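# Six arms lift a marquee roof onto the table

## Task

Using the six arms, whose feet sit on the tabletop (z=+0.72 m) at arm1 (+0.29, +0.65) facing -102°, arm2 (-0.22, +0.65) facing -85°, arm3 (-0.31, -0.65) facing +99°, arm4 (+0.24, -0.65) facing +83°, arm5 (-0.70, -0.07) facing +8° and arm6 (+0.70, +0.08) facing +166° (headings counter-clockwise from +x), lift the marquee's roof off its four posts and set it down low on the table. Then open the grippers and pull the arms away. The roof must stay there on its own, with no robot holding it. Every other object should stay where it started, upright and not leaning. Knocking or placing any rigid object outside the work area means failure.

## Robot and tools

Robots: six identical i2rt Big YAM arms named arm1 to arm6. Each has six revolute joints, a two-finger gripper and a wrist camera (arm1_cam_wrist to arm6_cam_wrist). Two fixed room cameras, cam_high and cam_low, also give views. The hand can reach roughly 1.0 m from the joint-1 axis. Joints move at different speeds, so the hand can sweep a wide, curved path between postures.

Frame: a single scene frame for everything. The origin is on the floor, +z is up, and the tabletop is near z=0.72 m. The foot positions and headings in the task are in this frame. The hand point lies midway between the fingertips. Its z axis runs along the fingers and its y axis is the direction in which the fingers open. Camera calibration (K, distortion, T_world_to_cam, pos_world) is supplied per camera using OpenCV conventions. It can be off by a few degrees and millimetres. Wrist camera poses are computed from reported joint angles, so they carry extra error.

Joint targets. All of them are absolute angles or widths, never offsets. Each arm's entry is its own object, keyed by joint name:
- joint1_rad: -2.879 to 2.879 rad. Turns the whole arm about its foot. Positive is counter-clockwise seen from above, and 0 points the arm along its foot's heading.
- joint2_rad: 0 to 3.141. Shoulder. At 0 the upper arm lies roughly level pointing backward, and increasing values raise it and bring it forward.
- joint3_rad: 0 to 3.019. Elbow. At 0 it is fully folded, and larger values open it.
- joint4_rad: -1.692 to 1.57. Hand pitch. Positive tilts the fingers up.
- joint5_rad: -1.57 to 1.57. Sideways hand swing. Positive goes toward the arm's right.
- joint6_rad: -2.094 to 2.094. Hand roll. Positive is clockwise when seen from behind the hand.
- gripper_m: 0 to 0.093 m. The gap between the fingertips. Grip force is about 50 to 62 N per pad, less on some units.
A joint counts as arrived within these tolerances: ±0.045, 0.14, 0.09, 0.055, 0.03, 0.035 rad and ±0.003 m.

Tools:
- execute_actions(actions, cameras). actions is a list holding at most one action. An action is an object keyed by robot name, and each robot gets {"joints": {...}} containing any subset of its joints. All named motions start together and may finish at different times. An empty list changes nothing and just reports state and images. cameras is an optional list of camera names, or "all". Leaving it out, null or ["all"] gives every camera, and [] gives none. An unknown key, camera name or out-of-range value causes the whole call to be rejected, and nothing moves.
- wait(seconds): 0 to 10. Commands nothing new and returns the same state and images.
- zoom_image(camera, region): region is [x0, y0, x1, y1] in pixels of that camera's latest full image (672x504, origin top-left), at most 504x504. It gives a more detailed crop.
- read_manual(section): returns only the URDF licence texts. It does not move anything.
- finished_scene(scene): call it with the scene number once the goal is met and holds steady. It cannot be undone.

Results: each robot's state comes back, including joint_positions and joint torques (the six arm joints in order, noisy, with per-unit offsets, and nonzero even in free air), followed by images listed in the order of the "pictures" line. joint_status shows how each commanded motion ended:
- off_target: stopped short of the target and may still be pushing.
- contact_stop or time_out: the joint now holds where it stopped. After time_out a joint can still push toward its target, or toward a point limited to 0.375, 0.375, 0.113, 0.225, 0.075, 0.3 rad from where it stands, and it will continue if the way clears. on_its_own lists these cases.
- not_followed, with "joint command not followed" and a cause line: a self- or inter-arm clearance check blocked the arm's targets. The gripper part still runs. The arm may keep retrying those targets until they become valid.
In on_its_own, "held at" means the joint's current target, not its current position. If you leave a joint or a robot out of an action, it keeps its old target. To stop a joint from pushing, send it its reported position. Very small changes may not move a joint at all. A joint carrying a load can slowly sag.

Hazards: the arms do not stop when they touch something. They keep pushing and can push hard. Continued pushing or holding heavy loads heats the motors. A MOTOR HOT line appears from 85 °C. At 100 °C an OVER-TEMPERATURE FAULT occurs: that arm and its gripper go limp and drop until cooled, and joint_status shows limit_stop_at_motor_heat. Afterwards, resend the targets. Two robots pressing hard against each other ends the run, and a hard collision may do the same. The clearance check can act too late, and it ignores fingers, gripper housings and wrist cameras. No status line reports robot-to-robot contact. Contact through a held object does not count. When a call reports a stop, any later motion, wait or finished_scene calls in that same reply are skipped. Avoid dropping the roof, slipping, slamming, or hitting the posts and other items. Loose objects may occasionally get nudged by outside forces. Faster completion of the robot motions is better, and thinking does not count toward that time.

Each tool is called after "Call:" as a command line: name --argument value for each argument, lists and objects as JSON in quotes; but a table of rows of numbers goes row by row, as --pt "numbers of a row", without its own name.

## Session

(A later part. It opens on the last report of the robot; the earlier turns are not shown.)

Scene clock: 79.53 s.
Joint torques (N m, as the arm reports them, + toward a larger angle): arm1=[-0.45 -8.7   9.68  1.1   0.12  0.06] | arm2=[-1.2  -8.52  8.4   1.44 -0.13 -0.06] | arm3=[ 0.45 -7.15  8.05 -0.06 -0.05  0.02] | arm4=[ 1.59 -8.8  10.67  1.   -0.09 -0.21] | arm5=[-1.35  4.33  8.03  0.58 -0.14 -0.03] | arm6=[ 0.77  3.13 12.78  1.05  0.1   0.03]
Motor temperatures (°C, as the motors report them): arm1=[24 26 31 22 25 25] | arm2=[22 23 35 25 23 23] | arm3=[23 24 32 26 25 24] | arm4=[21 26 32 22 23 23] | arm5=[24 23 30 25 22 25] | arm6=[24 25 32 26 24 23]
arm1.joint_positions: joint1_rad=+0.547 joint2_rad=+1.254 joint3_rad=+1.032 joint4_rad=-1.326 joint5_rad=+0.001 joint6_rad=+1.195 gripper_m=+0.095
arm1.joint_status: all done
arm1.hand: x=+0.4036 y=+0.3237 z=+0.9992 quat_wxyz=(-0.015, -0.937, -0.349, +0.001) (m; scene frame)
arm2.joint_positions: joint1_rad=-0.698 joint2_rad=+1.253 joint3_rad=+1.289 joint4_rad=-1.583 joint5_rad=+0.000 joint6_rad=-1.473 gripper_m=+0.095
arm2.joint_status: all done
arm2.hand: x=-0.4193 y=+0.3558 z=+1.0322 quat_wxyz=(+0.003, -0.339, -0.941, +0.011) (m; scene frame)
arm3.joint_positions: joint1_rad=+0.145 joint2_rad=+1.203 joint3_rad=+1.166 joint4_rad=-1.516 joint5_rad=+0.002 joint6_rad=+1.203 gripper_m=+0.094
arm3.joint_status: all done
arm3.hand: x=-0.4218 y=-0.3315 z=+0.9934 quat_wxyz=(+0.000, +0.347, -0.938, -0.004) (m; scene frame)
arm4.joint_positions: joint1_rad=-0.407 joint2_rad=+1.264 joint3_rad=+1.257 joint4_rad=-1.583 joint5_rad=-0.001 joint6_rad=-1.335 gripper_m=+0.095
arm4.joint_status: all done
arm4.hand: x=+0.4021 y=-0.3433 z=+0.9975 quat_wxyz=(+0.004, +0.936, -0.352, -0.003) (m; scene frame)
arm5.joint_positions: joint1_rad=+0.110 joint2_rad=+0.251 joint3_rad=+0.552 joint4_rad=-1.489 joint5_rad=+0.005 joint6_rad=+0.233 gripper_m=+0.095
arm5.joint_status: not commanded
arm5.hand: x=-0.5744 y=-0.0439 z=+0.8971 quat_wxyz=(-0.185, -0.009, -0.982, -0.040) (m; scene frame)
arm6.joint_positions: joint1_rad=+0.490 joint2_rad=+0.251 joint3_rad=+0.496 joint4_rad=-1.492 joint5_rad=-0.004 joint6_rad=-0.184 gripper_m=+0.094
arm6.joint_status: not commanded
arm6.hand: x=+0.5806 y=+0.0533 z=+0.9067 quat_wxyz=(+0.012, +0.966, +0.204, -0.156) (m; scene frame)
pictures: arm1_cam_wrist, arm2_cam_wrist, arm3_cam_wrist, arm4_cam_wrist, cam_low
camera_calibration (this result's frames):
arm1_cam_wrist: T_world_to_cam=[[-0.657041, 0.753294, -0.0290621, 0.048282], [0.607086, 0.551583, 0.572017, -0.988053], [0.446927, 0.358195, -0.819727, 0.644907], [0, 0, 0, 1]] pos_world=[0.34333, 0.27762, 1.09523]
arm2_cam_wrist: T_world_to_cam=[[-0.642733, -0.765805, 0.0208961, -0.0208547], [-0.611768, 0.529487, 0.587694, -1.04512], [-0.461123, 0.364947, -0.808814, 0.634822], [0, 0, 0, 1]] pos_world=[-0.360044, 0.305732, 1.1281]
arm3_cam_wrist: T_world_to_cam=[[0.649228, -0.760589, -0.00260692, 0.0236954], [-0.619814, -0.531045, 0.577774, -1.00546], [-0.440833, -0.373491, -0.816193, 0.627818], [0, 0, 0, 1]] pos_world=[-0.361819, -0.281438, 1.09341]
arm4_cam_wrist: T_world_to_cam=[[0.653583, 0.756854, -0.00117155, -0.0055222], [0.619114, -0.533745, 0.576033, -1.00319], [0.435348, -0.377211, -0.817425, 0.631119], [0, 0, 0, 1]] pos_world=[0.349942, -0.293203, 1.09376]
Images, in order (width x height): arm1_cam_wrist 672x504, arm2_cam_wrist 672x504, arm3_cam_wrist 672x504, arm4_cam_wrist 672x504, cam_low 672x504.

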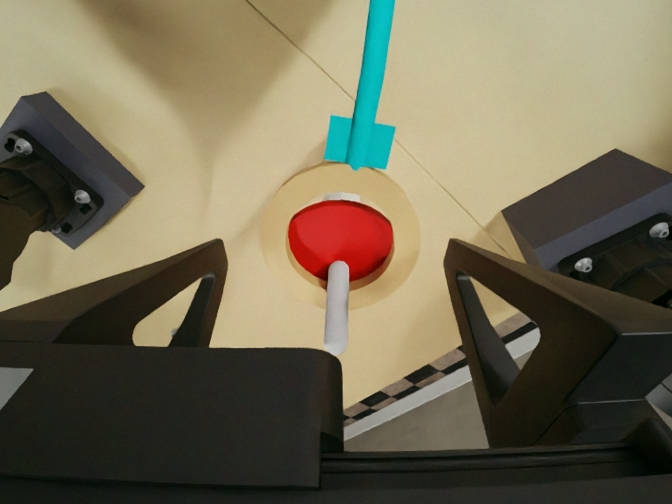

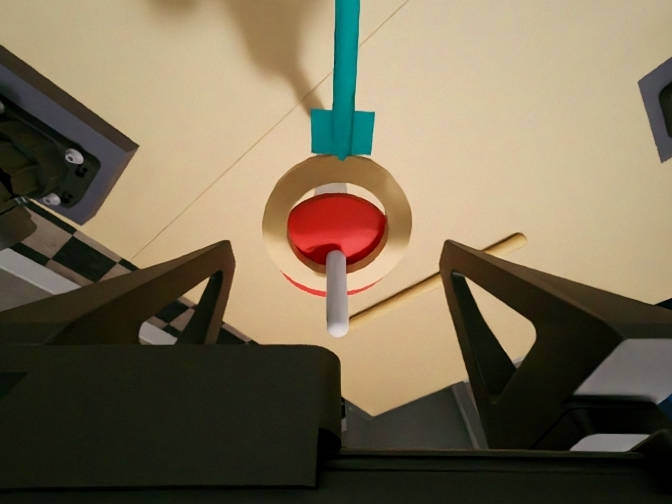

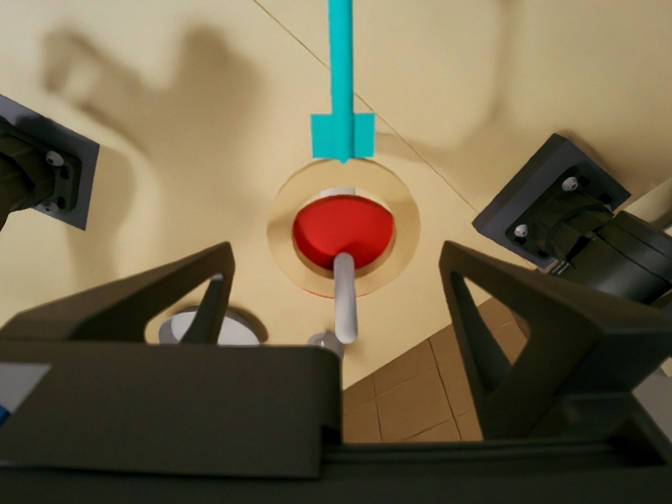

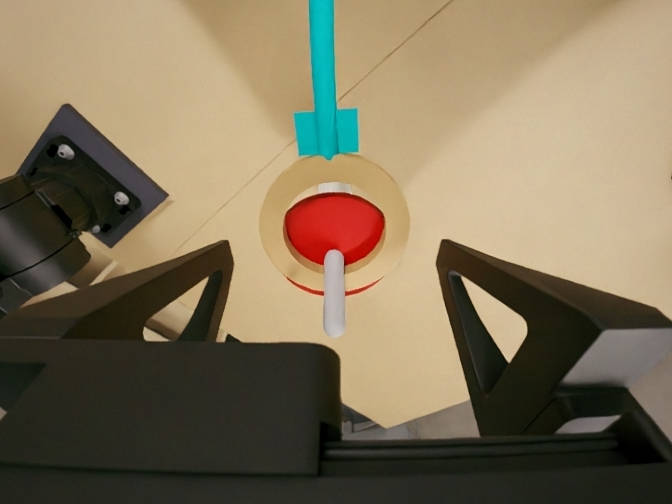

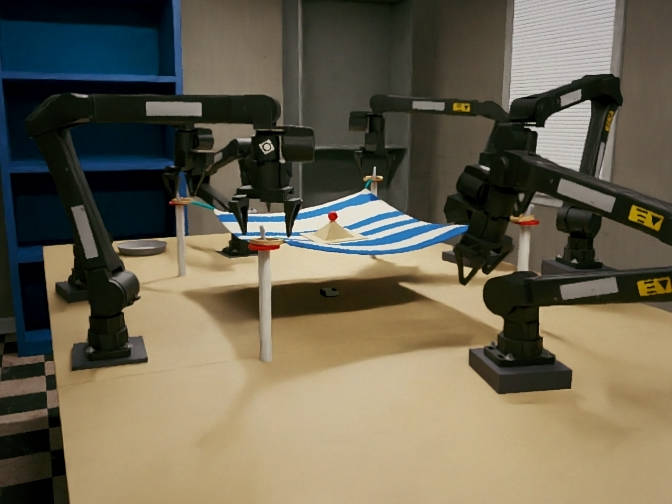

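Call:
execute_actions --actions '[{"arm1":{"joints":{"joint3_rad":0.98,"joint4_rad":-1.24}},"arm2":{"joints":{"joint1_rad":-0.682,"joint3_rad":1.222,"joint4_rad":-1.502}},"arm3":{"joints":{"joint3_rad":1.099,"joint4_rad":-1.443}},"arm4":{"joints":{"joint1_rad":-0.392,"joint3_rad":1.197,"joint4_rad":-1.498}}}]' --cameras '["arm1_cam_wrist","arm2_cam_wrist","arm3_cam_wrist","arm4_cam_wrist","cam_low"]'

Scene clock: 90.80 s.
Joint torques (N m, as the arm reports them, + toward a larger angle): arm1=[-0.35 -8.36  9.69  1.09  0.11  0.07] | arm2=[-1.02 -8.42  8.24  1.41 -0.09 -0.1 ] | arm3=[-0.03 -7.18  7.92 -0.02 -0.03  0.  ] | arm4=[ 1.69 -9.18 10.51  1.02 -0.09 -0.21] | arm5=[-0.85  3.69  8.16  0.94 -0.2  -0.01] | arm6=[ 0.72  3.52 12.93  0.97  0.11  0.02]
Motor temperatures (°C, as the motors report them): arm1=[24 26 30 22 25 25] | arm2=[22 23 33 25 23 23] | arm3=[23 24 31 26 25 24] | arm4=[21 26 30 22 23 23] | arm5=[24 23 30 25 22 25] | arm6=[24 25 33 26 24 23]
arm1.joint_positions: joint1_rad=+0.547 joint2_rad=+1.253 joint3_rad=+0.974 joint4_rad=-1.255 joint5_rad=+0.001 joint6_rad=+1.195 gripper_m=+0.095
arm1.joint_status: all done
arm1.hand: x=+0.4028 y=+0.3259 z=+0.9779 quat_wxyz=(-0.021, -0.937, -0.349, +0.001) (m; scene frame)
arm2.joint_positions: joint1_rad=-0.689 joint2_rad=+1.253 joint3_rad=+1.223 joint4_rad=-1.515 joint5_rad=+0.000 joint6_rad=-1.473 gripper_m=+0.095
arm2.joint_status: all done
arm2.hand: x=-0.4170 y=+0.3534 z=+1.0071 quat_wxyz=(+0.003, -0.335, -0.942, +0.012) (m; scene frame)
arm3.joint_positions: joint1_rad=+0.145 joint2_rad=+1.202 joint3_rad=+1.102 joint4_rad=-1.454 joint5_rad=+0.002 joint6_rad=+1.203 gripper_m=+0.094
arm3.joint_status: all done
arm3.hand: x=-0.4210 y=-0.3339 z=+0.9690 quat_wxyz=(+0.001, +0.347, -0.938, -0.003) (m; scene frame)
arm4.joint_positions: joint1_rad=-0.398 joint2_rad=+1.263 joint3_rad=+1.191 joint4_rad=-1.511 joint5_rad=-0.001 joint6_rad=-1.335 gripper_m=+0.095
arm4.joint_status: all done
arm4.hand: x=+0.3995 y=-0.3413 z=+0.9725 quat_wxyz=(+0.001, +0.938, -0.347, -0.002) (m; scene frame)
arm5.joint_positions: joint1_rad=+0.110 joint2_rad=+0.251 joint3_rad=+0.552 joint4_rad=-1.489 joint5_rad=+0.005 joint6_rad=+0.233 gripper_m=+0.095
arm5.joint_status: not commanded
arm5.hand: x=-0.5744 y=-0.0439 z=+0.8971 quat_wxyz=(-0.185, -0.009, -0.982, -0.040) (m; scene frame)
arm6.joint_positions: joint1_rad=+0.490 joint2_rad=+0.251 joint3_rad=+0.496 joint4_rad=-1.492 joint5_rad=-0.004 joint6_rad=-0.184 gripper_m=+0.094
arm6.joint_status: not commanded
arm6.hand: x=+0.5806 y=+0.0533 z=+0.9067 quat_wxyz=(+0.012, +0.966, +0.204, -0.156) (m; scene frame)
pictures: arm1_cam_wrist, arm2_cam_wrist, arm3_cam_wrist, arm4_cam_wrist, cam_low
camera_calibration (this result's frames):
arm1_cam_wrist: T_world_to_cam=[[-0.656901, 0.752876, -0.0407424, 0.0569639], [0.604712, 0.558359, 0.567942, -0.973911], [0.450339, 0.348444, -0.82206, 0.631118], [0, 0, 0, 1]] pos_world=[0.342139, 0.280996, 1.07426]
arm2_cam_wrist: T_world_to_cam=[[-0.635368, -0.77185, 0.0235524, -0.0181653], [-0.615918, 0.524934, 0.587443, -1.02759], [-0.465781, 0.358736, -0.808923, 0.616872], [0, 0, 0, 1]] pos_world=[-0.357123, 0.3041, 1.10308]
arm3_cam_wrist: T_world_to_cam=[[0.649234, -0.760589, -0.000825039, 0.0195769], [-0.62018, -0.530009, 0.578331, -0.992483], [-0.440309, -0.37496, -0.815802, 0.606676], [0, 0, 0, 1]] pos_world=[-0.361103, -0.283656, 1.06893]
arm4_cam_wrist: T_world_to_cam=[[0.646636, 0.762781, 0.00519146, -0.0067293], [0.622209, -0.53138, 0.574883, -0.985334], [0.441269, -0.36851, -0.818219, 0.613899], [0, 0, 0, 1]] pos_world=[0.34654, -0.292226, 1.06879]
Images, in order (width x height): arm1_cam_wrist 672x504, arm2_cam_wrist 672x504, arm3_cam_wrist 672x504, arm4_cam_wrist 672x504, cam_low 672x504.

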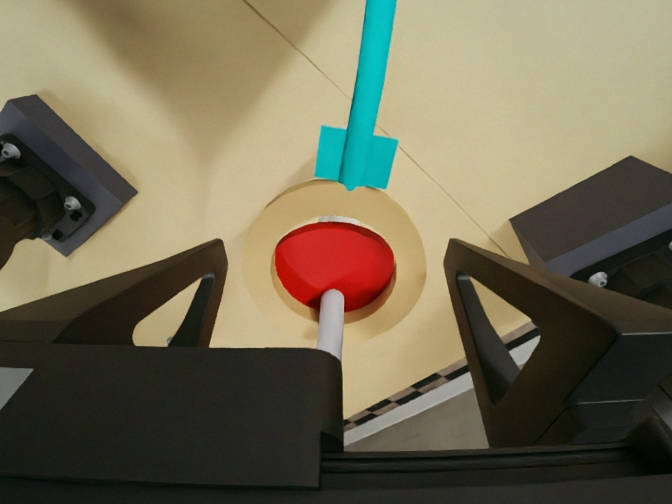

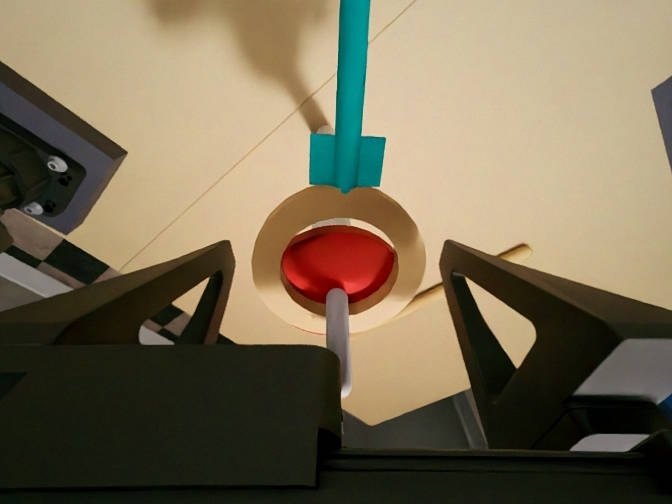

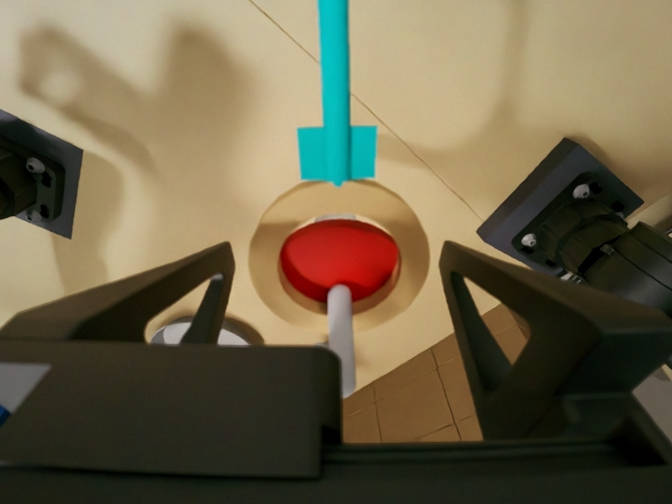

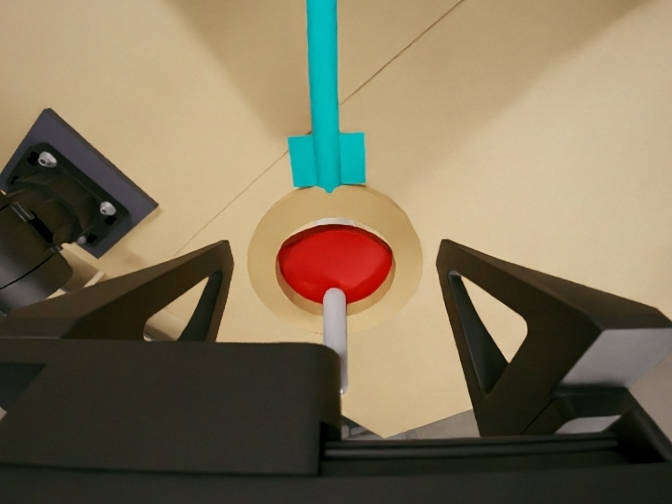

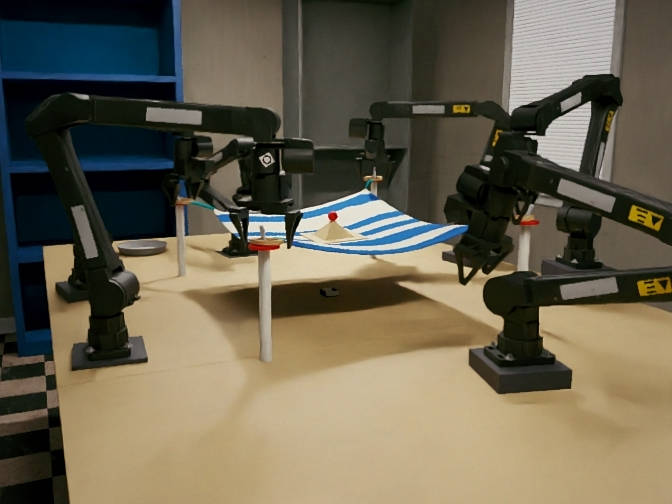

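Call:
execute_actions --actions '[{"arm1":{"joints":{"gripper_m":0.06}},"arm2":{"joints":{"gripper_m":0.06}},"arm3":{"joints":{"gripper_m":0.06}},"arm4":{"joints":{"gripper_m":0.06}}}]' --cameras '["arm1_cam_wrist","arm2_cam_wrist","arm3_cam_wrist","arm4_cam_wrist"]'

Scene clock: 93.63 s.
Joint torques (N m, as the arm reports them, + toward a larger angle): arm1=[-0.41 -8.78  9.59  1.15  0.12  0.07] | arm2=[-0.92 -8.07  8.38  1.33 -0.09 -0.1 ] | arm3=[-0.07 -7.2   7.87  0.04 -0.03  0.01] | arm4=[ 1.73 -8.79 10.49  1.   -0.09 -0.21] | arm5=[-0.87  4.87  8.05  0.55 -0.12  0.03] | arm6=[ 1.1   3.38 12.89  0.95  0.1   0.07]
Motor temperatures (°C, as the motors report them): arm1=[24 26 30 22 25 25] | arm2=[22 23 33 25 23 23] | arm3=[23 24 30 26 25 24] | arm4=[21 26 30 22 23 23] | arm5=[24 23 31 25 22 25] | arm6=[24 25 33 26 24 23]
arm1.joint_positions: joint1_rad=+0.547 joint2_rad=+1.253 joint3_rad=+0.974 joint4_rad=-1.255 joint5_rad=+0.001 joint6_rad=+1.196 gripper_m=+0.068
arm1.joint_status: gripper_m off_target (ended at +0.068, target +0.060)
arm1.hand: x=+0.4028 y=+0.3259 z=+0.9779 quat_wxyz=(-0.021, -0.937, -0.348, +0.001) (m; scene frame)
arm2.joint_positions: joint1_rad=-0.689 joint2_rad=+1.253 joint3_rad=+1.223 joint4_rad=-1.514 joint5_rad=+0.000 joint6_rad=-1.473 gripper_m=+0.068
arm2.joint_status: gripper_m off_target (ended at +0.068, target +0.060)
arm2.hand: x=-0.4171 y=+0.3532 z=+1.0071 quat_wxyz=(+0.003, -0.335, -0.942, +0.013) (m; scene frame)
arm3.joint_positions: joint1_rad=+0.145 joint2_rad=+1.202 joint3_rad=+1.102 joint4_rad=-1.454 joint5_rad=+0.002 joint6_rad=+1.203 gripper_m=+0.068
arm3.joint_status: gripper_m off_target (ended at +0.068, target +0.060)
arm3.hand: x=-0.4210 y=-0.3339 z=+0.9690 quat_wxyz=(+0.001, +0.347, -0.938, -0.003) (m; scene frame)
arm4.joint_positions: joint1_rad=-0.398 joint2_rad=+1.263 joint3_rad=+1.191 joint4_rad=-1.511 joint5_rad=-0.001 joint6_rad=-1.336 gripper_m=+0.068
arm4.joint_status: gripper_m off_target (ended at +0.068, target +0.060)
arm4.hand: x=+0.3995 y=-0.3412 z=+0.9725 quat_wxyz=(+0.001, +0.938, -0.347, -0.002) (m; scene frame)
arm5.joint_positions: joint1_rad=+0.110 joint2_rad=+0.251 joint3_rad=+0.552 joint4_rad=-1.489 joint5_rad=+0.005 joint6_rad=+0.233 gripper_m=+0.095
arm5.joint_status: not commanded
arm5.hand: x=-0.5744 y=-0.0439 z=+0.8971 quat_wxyz=(-0.185, -0.009, -0.982, -0.040) (m; scene frame)
arm6.joint_positions: joint1_rad=+0.490 joint2_rad=+0.251 joint3_rad=+0.496 joint4_rad=-1.492 joint5_rad=-0.004 joint6_rad=-0.184 gripper_m=+0.094
arm6.joint_status: not commanded
arm6.hand: x=+0.5806 y=+0.0533 z=+0.9067 quat_wxyz=(+0.012, +0.966, +0.204, -0.156) (m; scene frame)
pictures: arm1_cam_wrist, arm2_cam_wrist, arm3_cam_wrist, arm4_cam_wrist
camera_calibration (this result's frames):
arm1_cam_wrist: T_world_to_cam=[[-0.656613, 0.753126, -0.040749, 0.0567728], [0.604916, 0.558126, 0.567954, -0.973929], [0.450484, 0.348276, -0.822051, 0.631106], [0, 0, 0, 1]] pos_world=[0.34212, 0.281019, 1.07426]
arm2_cam_wrist: T_world_to_cam=[[-0.635358, -0.771835, 0.0243111, -0.0191171], [-0.615671, 0.525308, 0.587368, -1.02752], [-0.466122, 0.358221, -0.808955, 0.616955], [0, 0, 0, 1]] pos_world=[-0.357186, 0.304004, 1.10309]
arm3_cam_wrist: T_world_to_cam=[[0.649234, -0.760589, -0.000825039, 0.0195769], [-0.62018, -0.530009, 0.578331, -0.992483], [-0.440309, -0.37496, -0.815802, 0.606676], [0, 0, 0, 1]] pos_world=[-0.361103, -0.283656, 1.06893]
arm4_cam_wrist: T_world_to_cam=[[0.646345, 0.763025, 0.0055643, -0.00698367], [0.622311, -0.53134, 0.57481, -0.985272], [0.441551, -0.368063, -0.818268, 0.613998], [0, 0, 0, 1]] pos_world=[0.346548, -0.292196, 1.0688]
Images, in order (width x height): arm1_cam_wrist 672x504, arm2_cam_wrist 672x504, arm3_cam_wrist 672x504, arm4_cam_wrist 672x504.

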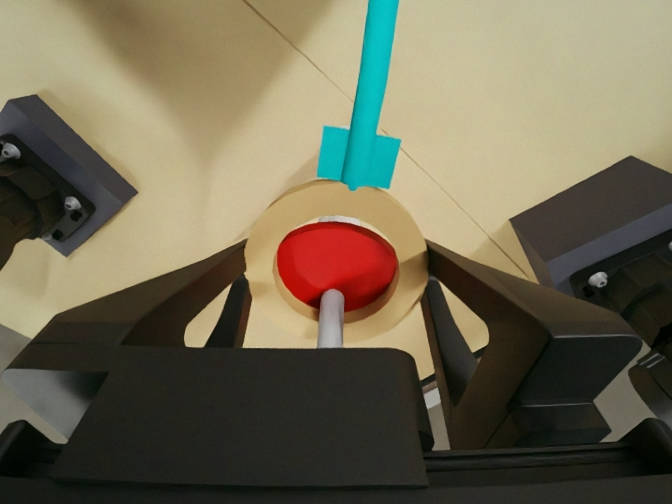

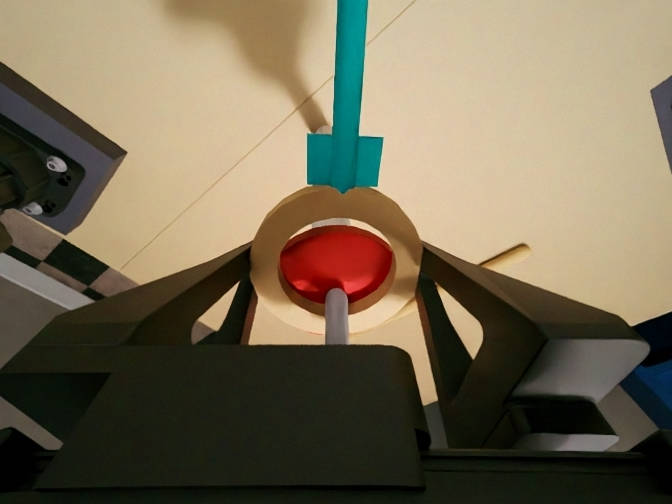

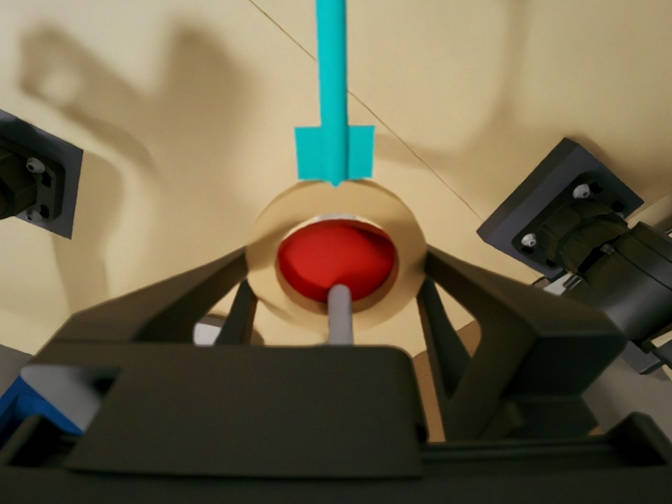

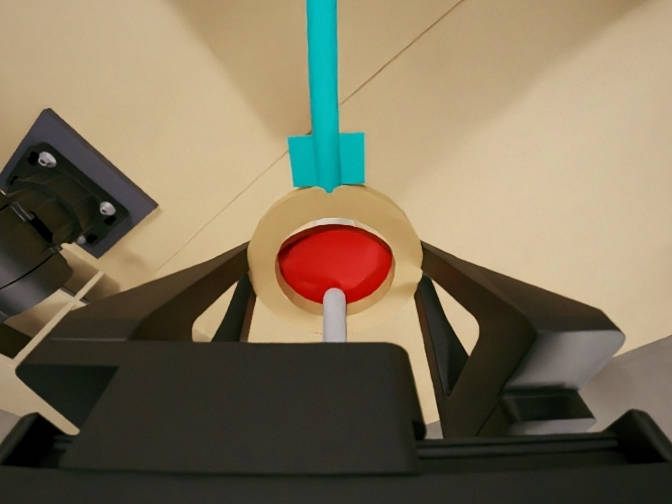

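Call:
execute_actions --actions '[{"arm1":{"joints":{"joint1_rad":0.585,"joint3_rad":1.075,"joint4_rad":-1.35}},"arm2":{"joints":{"joint1_rad":-0.728,"joint3_rad":1.32,"joint4_rad":-1.597}},"arm3":{"joints":{"joint1_rad":0.183,"joint3_rad":1.205,"joint4_rad":-1.547}},"arm4":{"joints":{"joint1_rad":-0.437,"joint3_rad":1.295,"joint4_rad":-1.6}}}]' --cameras '["arm1_cam_wrist","arm2_cam_wrist","arm3_cam_wrist","arm4_cam_wrist","cam_low"]'

Scene clock: 98.43 s.
Joint torques (N m, as the arm reports them, + toward a larger angle): arm1=[ 0.32 -9.07 13.23 -0.03  0.11  0.06] | arm2=[-2.29 -8.14 11.24  0.43  0.17 -0.06] | arm3=[ 1.22 -7.31 11.1  -1.01 -0.07 -0.01] | arm4=[ 0.1  -8.85 14.7  -0.2   0.17 -0.18] | arm5=[-0.62  4.07  8.17  0.73 -0.17  0.05] | arm6=[ 0.9   3.15 12.8   1.01  0.08  0.05]
Motor temperatures (°C, as the motors report them): arm1=[24 26 30 22 25 25] | arm2=[22 23 33 25 23 23] | arm3=[23 24 30 26 25 24] | arm4=[21 26 30 22 23 23] | arm5=[24 23 31 25 22 25] | arm6=[24 25 33 26 24 23]
arm1.joint_positions: joint1_rad=+0.577 joint2_rad=+1.253 joint3_rad=+1.033 joint4_rad=-1.335 joint5_rad=+0.002 joint6_rad=+1.196 gripper_m=+0.068
arm1.joint_status: all done
arm1.hand: x=+0.4128 y=+0.3294 z=+0.9994 quat_wxyz=(-0.011, -0.932, -0.363, +0.001) (m; scene frame)
arm2.joint_positions: joint1_rad=-0.714 joint2_rad=+1.254 joint3_rad=+1.278 joint4_rad=-1.583 joint5_rad=-0.008 joint6_rad=-1.476 gripper_m=+0.068
arm2.joint_status: all done
arm2.hand: x=-0.4217 y=+0.3601 z=+1.0281 quat_wxyz=(-0.002, -0.345, -0.938, +0.007) (m; scene frame)
arm3.joint_positions: joint1_rad=+0.173 joint2_rad=+1.203 joint3_rad=+1.163 joint4_rad=-1.535 joint5_rad=+0.003 joint6_rad=+1.205 gripper_m=+0.068
arm3.joint_status: all done
arm3.hand: x=-0.4283 y=-0.3399 z=+0.9920 quat_wxyz=(+0.000, +0.359, -0.933, +0.007) (m; scene frame)
arm4.joint_positions: joint1_rad=-0.425 joint2_rad=+1.264 joint3_rad=+1.241 joint4_rad=-1.587 joint5_rad=-0.008 joint6_rad=-1.339 gripper_m=+0.068
arm4.joint_status: all done
arm4.hand: x=+0.4044 y=-0.3500 z=+0.9912 quat_wxyz=(+0.014, +0.933, -0.359, -0.008) (m; scene frame)
arm5.joint_positions: joint1_rad=+0.110 joint2_rad=+0.251 joint3_rad=+0.552 joint4_rad=-1.489 joint5_rad=+0.005 joint6_rad=+0.233 gripper_m=+0.095
arm5.joint_status: not commanded
arm5.hand: x=-0.5744 y=-0.0439 z=+0.8971 quat_wxyz=(-0.185, -0.009, -0.982, -0.040) (m; scene frame)
arm6.joint_positions: joint1_rad=+0.490 joint2_rad=+0.251 joint3_rad=+0.496 joint4_rad=-1.492 joint5_rad=-0.004 joint6_rad=-0.184 gripper_m=+0.094
arm6.joint_status: not commanded
arm6.hand: x=+0.5806 y=+0.0533 z=+0.9067 quat_wxyz=(+0.012, +0.966, +0.204, -0.156) (m; scene frame)
pictures: arm1_cam_wrist, arm2_cam_wrist, arm3_cam_wrist, arm4_cam_wrist, cam_low
camera_calibration (this result's frames):
arm1_cam_wrist: T_world_to_cam=[[-0.679802, 0.733104, -0.0206914, 0.0576857], [0.592095, 0.565257, 0.574376, -0.997595], [0.432773, 0.378211, -0.81833, 0.63676], [0, 0, 0, 1]] pos_world=[0.354313, 0.280778, 1.09527]
arm2_cam_wrist: T_world_to_cam=[[-0.652986, -0.757306, 0.009886, -0.0150019], [-0.611798, 0.535126, 0.582532, -1.04316], [-0.446445, 0.374337, -0.812748, 0.635712], [0, 0, 0, 1]] pos_world=[-0.364191, 0.308893, 1.1245]
arm3_cam_wrist: T_world_to_cam=[[0.66872, -0.743284, 0.0185282, 0.0148095], [-0.61076, -0.534937, 0.583793, -1.01653], [-0.424013, -0.40171, -0.811691, 0.613825], [0, 0, 0, 1]] pos_world=[-0.370489, -0.286193, 1.09141]
arm4_cam_wrist: T_world_to_cam=[[0.664632, 0.746832, -0.0225019, 0.0112484], [0.620233, -0.534674, 0.573964, -1.00326], [0.416623, -0.395431, -0.818571, 0.624788], [0, 0, 0, 1]] pos_world=[0.354477, -0.297757, 1.08752]
Images, in order (width x height): arm1_cam_wrist 672x504, arm2_cam_wrist 672x504, arm3_cam_wrist 672x504, arm4_cam_wrist 672x504, cam_low 672x504.

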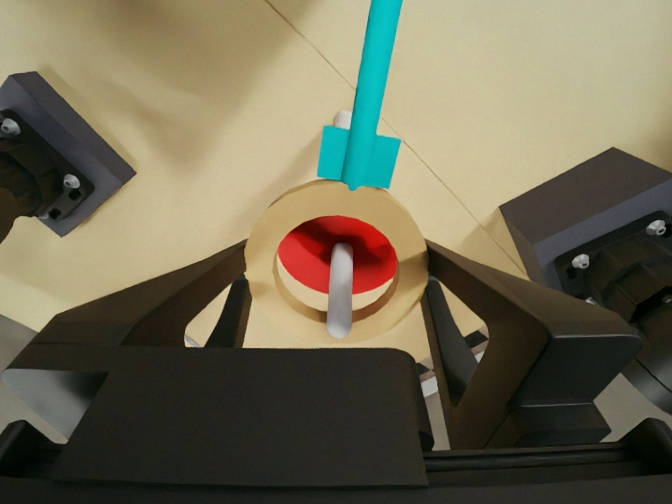

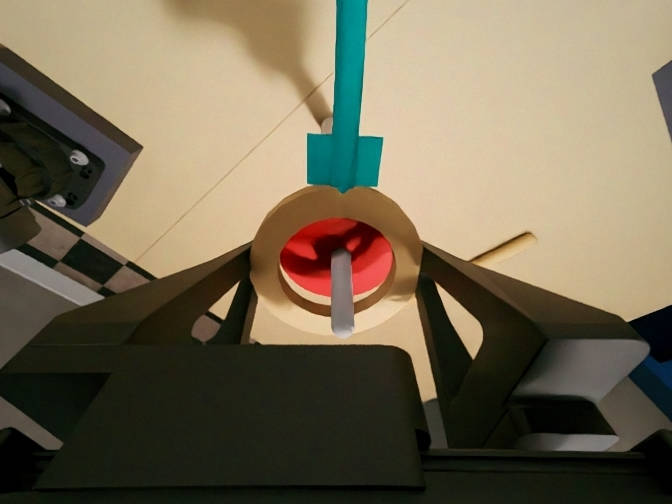

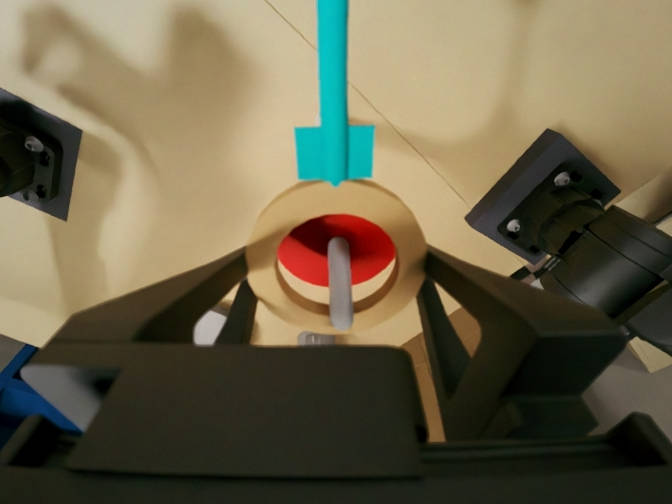

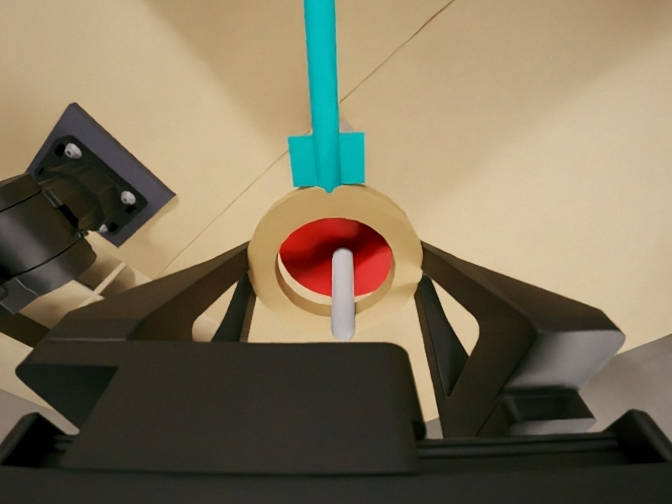

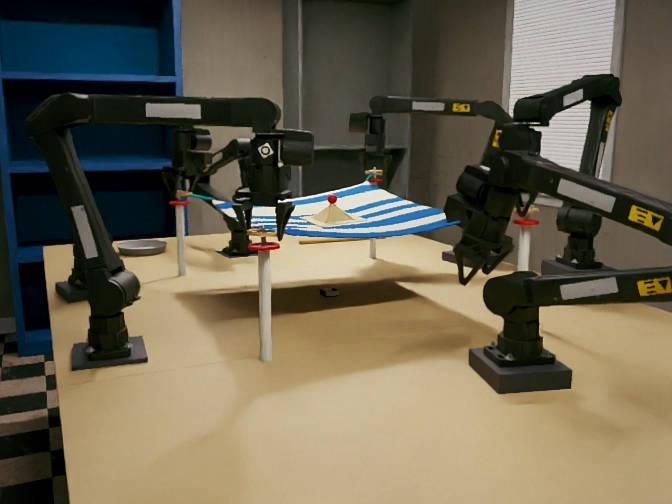

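Call:
execute_actions --actions '[{"arm1":{"joints":{"joint1_rad":0.6,"joint3_rad":1.175,"joint4_rad":-1.48}},"arm2":{"joints":{"joint1_rad":-0.748,"joint3_rad":1.42,"joint4_rad":-1.68}},"arm3":{"joints":{"joint1_rad":0.2,"joint3_rad":1.305,"joint4_rad":-1.645}},"arm4":{"joints":{"joint1_rad":-0.457,"joint3_rad":1.4,"joint4_rad":-1.69}}}]' --cameras '["arm1_cam_wrist","arm2_cam_wrist","arm3_cam_wrist","arm4_cam_wrist","cam_low"]'

Scene clock: 101.90 s.
Joint torques (N m, as the arm reports them, + toward a larger angle): arm1=[ 0.88 -9.39 12.74 -0.02  0.07  0.06] | arm2=[-2.78 -8.1  10.86  0.46  0.19 -0.06] | arm3=[ 1.54 -7.02 10.63 -0.97 -0.11 -0.03] | arm4=[-0.19 -9.17 14.07 -0.15  0.17 -0.17] | arm5=[-1.26  4.43  8.21  0.55 -0.18 -0.01] | arm6=[ 0.97  3.73 12.75  1.05  0.08  0.05]
Motor temperatures (°C, as the motors report them): arm1=[24 26 31 22 25 25] | arm2=[22 23 34 25 23 23] | arm3=[23 24 31 26 25 24] | arm4=[21 26 31 22 23 23] | arm5=[24 23 31 25 22 25] | arm6=[24 25 33 26 24 23]
arm1.joint_positions: joint1_rad=+0.587 joint2_rad=+1.253 joint3_rad=+1.137 joint4_rad=-1.466 joint5_rad=+0.003 joint6_rad=+1.196 gripper_m=+0.068
arm1.joint_status: all done
arm1.hand: x=+0.4157 y=+0.3305 z=+1.0387 quat_wxyz=(+0.002, -0.930, -0.367, +0.002) (m; scene frame)
arm2.joint_positions: joint1_rad=-0.730 joint2_rad=+1.254 joint3_rad=+1.385 joint4_rad=-1.667 joint5_rad=-0.008 joint6_rad=-1.476 gripper_m=+0.068
arm2.joint_status: all done
arm2.hand: x=-0.4273 y=+0.3614 z=+1.0687 quat_wxyz=(+0.001, -0.352, -0.936, +0.018) (m; scene frame)
arm3.joint_positions: joint1_rad=+0.185 joint2_rad=+1.202 joint3_rad=+1.269 joint4_rad=-1.632 joint5_rad=+0.003 joint6_rad=+1.205 gripper_m=+0.068
arm3.joint_status: all done
arm3.hand: x=-0.4327 y=-0.3395 z=+1.0327 quat_wxyz=(+0.000, +0.365, -0.931, +0.002) (m; scene frame)
arm4.joint_positions: joint1_rad=-0.443 joint2_rad=+1.264 joint3_rad=+1.353 joint4_rad=-1.677 joint5_rad=-0.008 joint6_rad=-1.339 gripper_m=+0.068
arm4.joint_status: all done
arm4.hand: x=+0.4115 y=-0.3500 z=+1.0340 quat_wxyz=(+0.003, +0.930, -0.367, -0.006) (m; scene frame)
arm5.joint_positions: joint1_rad=+0.110 joint2_rad=+0.251 joint3_rad=+0.552 joint4_rad=-1.489 joint5_rad=+0.005 joint6_rad=+0.233 gripper_m=+0.095
arm5.joint_status: not commanded
arm5.hand: x=-0.5744 y=-0.0439 z=+0.8971 quat_wxyz=(-0.185, -0.009, -0.982, -0.040) (m; scene frame)
arm6.joint_positions: joint1_rad=+0.490 joint2_rad=+0.251 joint3_rad=+0.496 joint4_rad=-1.492 joint5_rad=-0.004 joint6_rad=-0.184 gripper_m=+0.094
arm6.joint_status: not commanded
arm6.hand: x=+0.5806 y=+0.0533 z=+0.9067 quat_wxyz=(+0.012, +0.966, +0.204, -0.156) (m; scene frame)
pictures: arm1_cam_wrist, arm2_cam_wrist, arm3_cam_wrist, arm4_cam_wrist, cam_low
camera_calibration (this result's frames):
arm1_cam_wrist: T_world_to_cam=[[-0.686833, 0.726805, 0.00384948, 0.0392287], [0.592862, 0.557176, 0.581437, -1.02751], [0.420447, 0.401632, -0.813582, 0.659733], [0, 0, 0, 1]] pos_world=[0.35873, 0.279021, 1.13403]
arm2_cam_wrist: T_world_to_cam=[[-0.664194, -0.746881, 0.0318545, -0.0502189], [-0.596214, 0.55495, 0.580137, -1.06891], [-0.450971, 0.366332, -0.813895, 0.66793], [0, 0, 0, 1]] pos_world=[-0.369438, 0.311002, 1.16534]
arm3_cam_wrist: T_world_to_cam=[[0.67805, -0.734948, 0.0100271, 0.0329287], [-0.602137, -0.547594, 0.58101, -1.0405], [-0.421521, -0.399991, -0.813835, 0.649055], [0, 0, 0, 1]] pos_world=[-0.375261, -0.285955, 1.13243]
arm4_cam_wrist: T_world_to_cam=[[0.677817, 0.73523, -0.0010358, -0.0242135], [0.604536, -0.556526, 0.569926, -1.02925], [0.41845, -0.386932, -0.821696, 0.662286], [0, 0, 0, 1]] pos_world=[0.361498, -0.298743, 1.13077]
Images, in order (width x height): arm1_cam_wrist 672x504, arm2_cam_wrist 672x504, arm3_cam_wrist 672x504, arm4_cam_wrist 672x504, cam_low 672x504.

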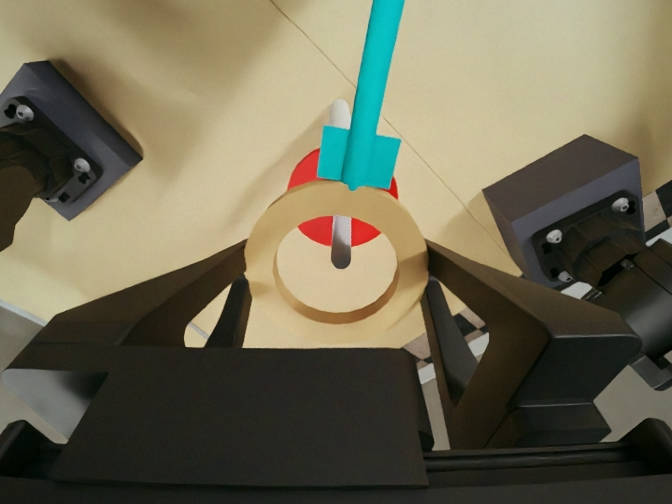

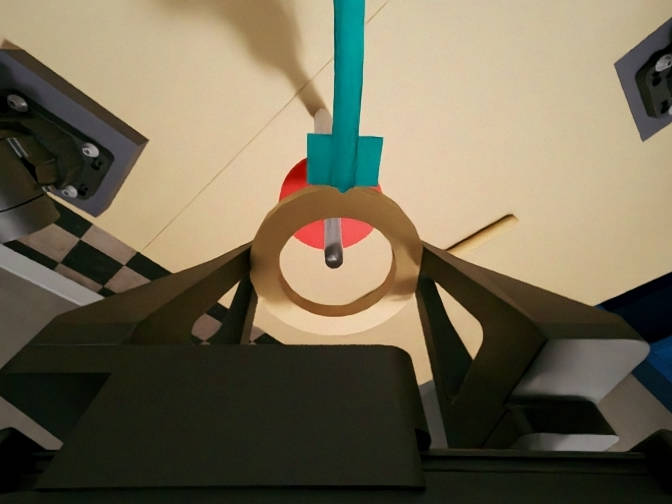

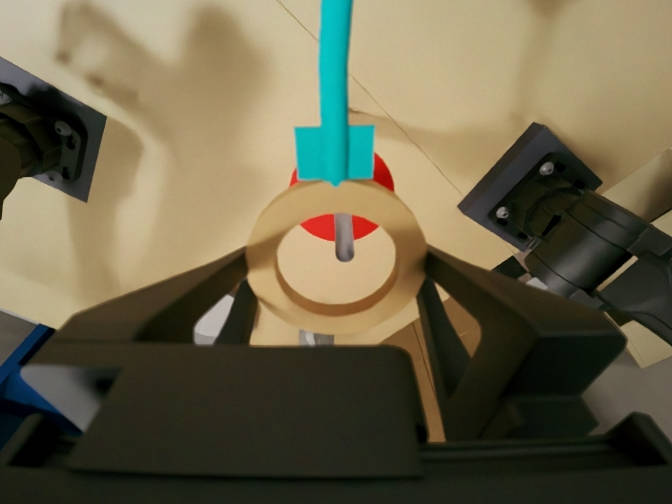

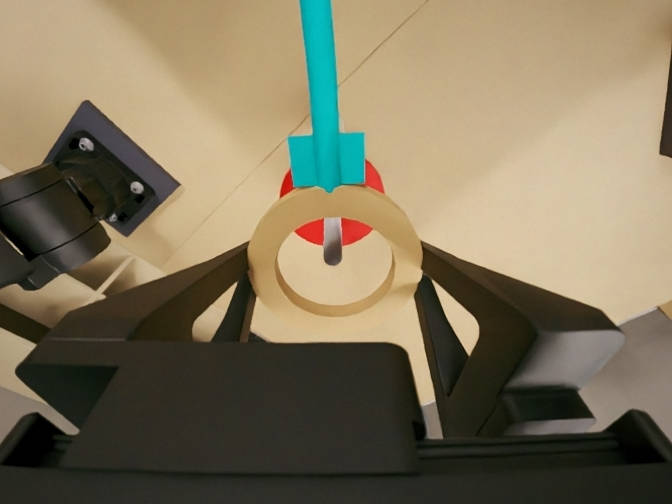

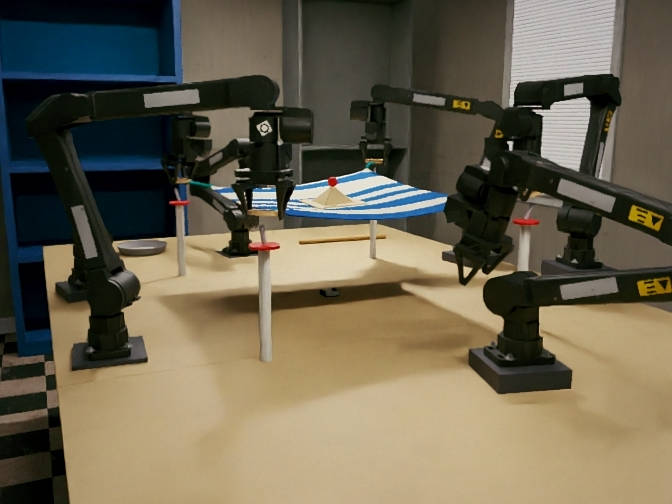

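Call:
execute_actions --actions '[{"arm1":{"joints":{"joint1_rad":0.18,"joint2_rad":1.08,"joint3_rad":1.01,"joint4_rad":-1.5,"joint6_rad":0.45}},"arm2":{"joints":{"joint1_rad":-0.358,"joint2_rad":1.08,"joint3_rad":1.25,"joint6_rad":-0.7}},"arm3":{"joints":{"joint1_rad":-0.266,"joint2_rad":1.05,"joint3_rad":1.15,"joint6_rad":0.4}},"arm4":{"joints":{"joint1_rad":-0.072,"joint2_rad":1.08,"joint3_rad":1.22,"joint6_rad":-0.6}}}]' --cameras '["cam_high","cam_low"]'

Scene clock: 114.17 s.
Joint torques (N m, as the arm reports them, + toward a larger angle): arm1=[-0.24 -5.82  9.54  0.09  0.03 -0.24] | arm2=[-1.48 -4.64  8.03  0.76  0.03  0.1 ] | arm3=[ 0.43 -4.49  7.58 -0.77 -0.18 -0.14] | arm4=[ 1.18 -5.52 10.11  0.05  0.06  0.14] | arm5=[-0.85  4.33  8.1   0.57 -0.19 -0.01] | arm6=[ 1.03  2.97 12.85  1.03  0.08  0.03]
Motor temperatures (°C, as the motors report them): arm1=[24 26 31 22 25 25] | arm2=[22 23 35 25 23 23] | arm3=[23 24 32 26 25 24] | arm4=[21 26 32 22 23 23] | arm5=[24 23 31 25 22 25] | arm6=[24 25 34 26 24 23]
arm1.joint_positions: joint1_rad=+0.182 joint2_rad=+1.084 joint3_rad=+1.010 joint4_rad=-1.486 joint5_rad=+0.003 joint6_rad=+0.465 gripper_m=+0.068
arm1.joint_status: all done
arm1.hand: x=+0.2805 y=+0.3634 z=+1.0398 quat_wxyz=(-0.007, -0.858, -0.513, +0.005) (m; scene frame)
arm2.joint_positions: joint1_rad=-0.358 joint2_rad=+1.074 joint3_rad=+1.255 joint4_rad=-1.668 joint5_rad=-0.003 joint6_rad=-0.708 gripper_m=+0.068
arm2.joint_status: all done
arm2.hand: x=-0.2945 y=+0.3622 z=+1.0725 quat_wxyz=(-0.014, -0.529, -0.847, +0.039) (m; scene frame)
arm3.joint_positions: joint1_rad=-0.264 joint2_rad=+1.041 joint3_rad=+1.159 joint4_rad=-1.634 joint5_rad=+0.003 joint6_rad=+0.407 gripper_m=+0.068
arm3.joint_status: all done
arm3.hand: x=-0.2903 y=-0.3659 z=+1.0363 quat_wxyz=(-0.015, +0.521, -0.853, -0.017) (m; scene frame)
arm4.joint_positions: joint1_rad=-0.072 joint2_rad=+1.079 joint3_rad=+1.219 joint4_rad=-1.678 joint5_rad=-0.004 joint6_rad=-0.615 gripper_m=+0.068
arm4.joint_status: all done
arm4.hand: x=+0.2820 y=-0.3671 z=+1.0375 quat_wxyz=(-0.019, +0.851, -0.524, -0.010) (m; scene frame)
arm5.joint_positions: joint1_rad=+0.110 joint2_rad=+0.251 joint3_rad=+0.552 joint4_rad=-1.489 joint5_rad=+0.005 joint6_rad=+0.233 gripper_m=+0.095
arm5.joint_status: not commanded
arm5.hand: x=-0.5744 y=-0.0439 z=+0.8971 quat_wxyz=(-0.185, -0.009, -0.982, -0.040) (m; scene frame)
arm6.joint_positions: joint1_rad=+0.490 joint2_rad=+0.251 joint3_rad=+0.496 joint4_rad=-1.492 joint5_rad=-0.004 joint6_rad=-0.184 gripper_m=+0.094
arm6.joint_status: not commanded
arm6.hand: x=+0.5806 y=+0.0533 z=+0.9067 quat_wxyz=(+0.012, +0.966, +0.204, -0.156) (m; scene frame)
pictures: cam_high, cam_low
Images, in order (width x height): cam_high 672x504, cam_low 672x504.

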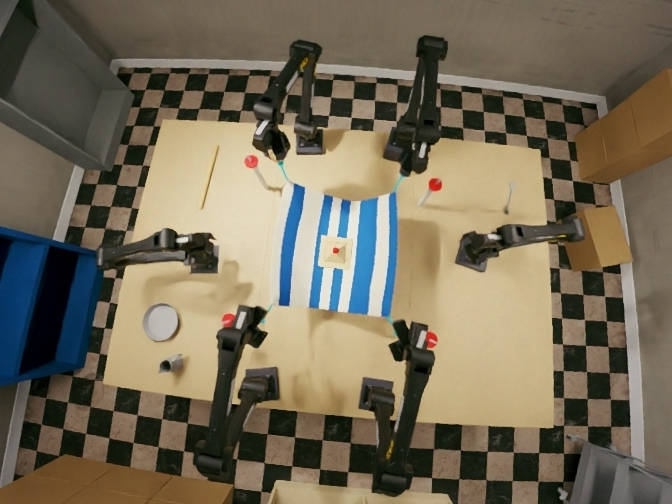

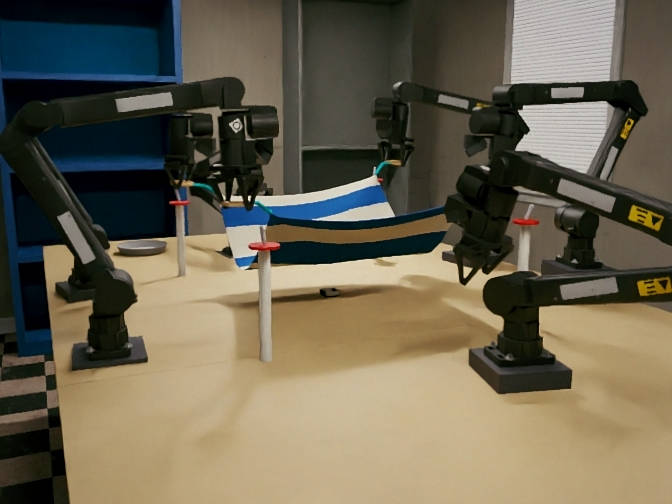

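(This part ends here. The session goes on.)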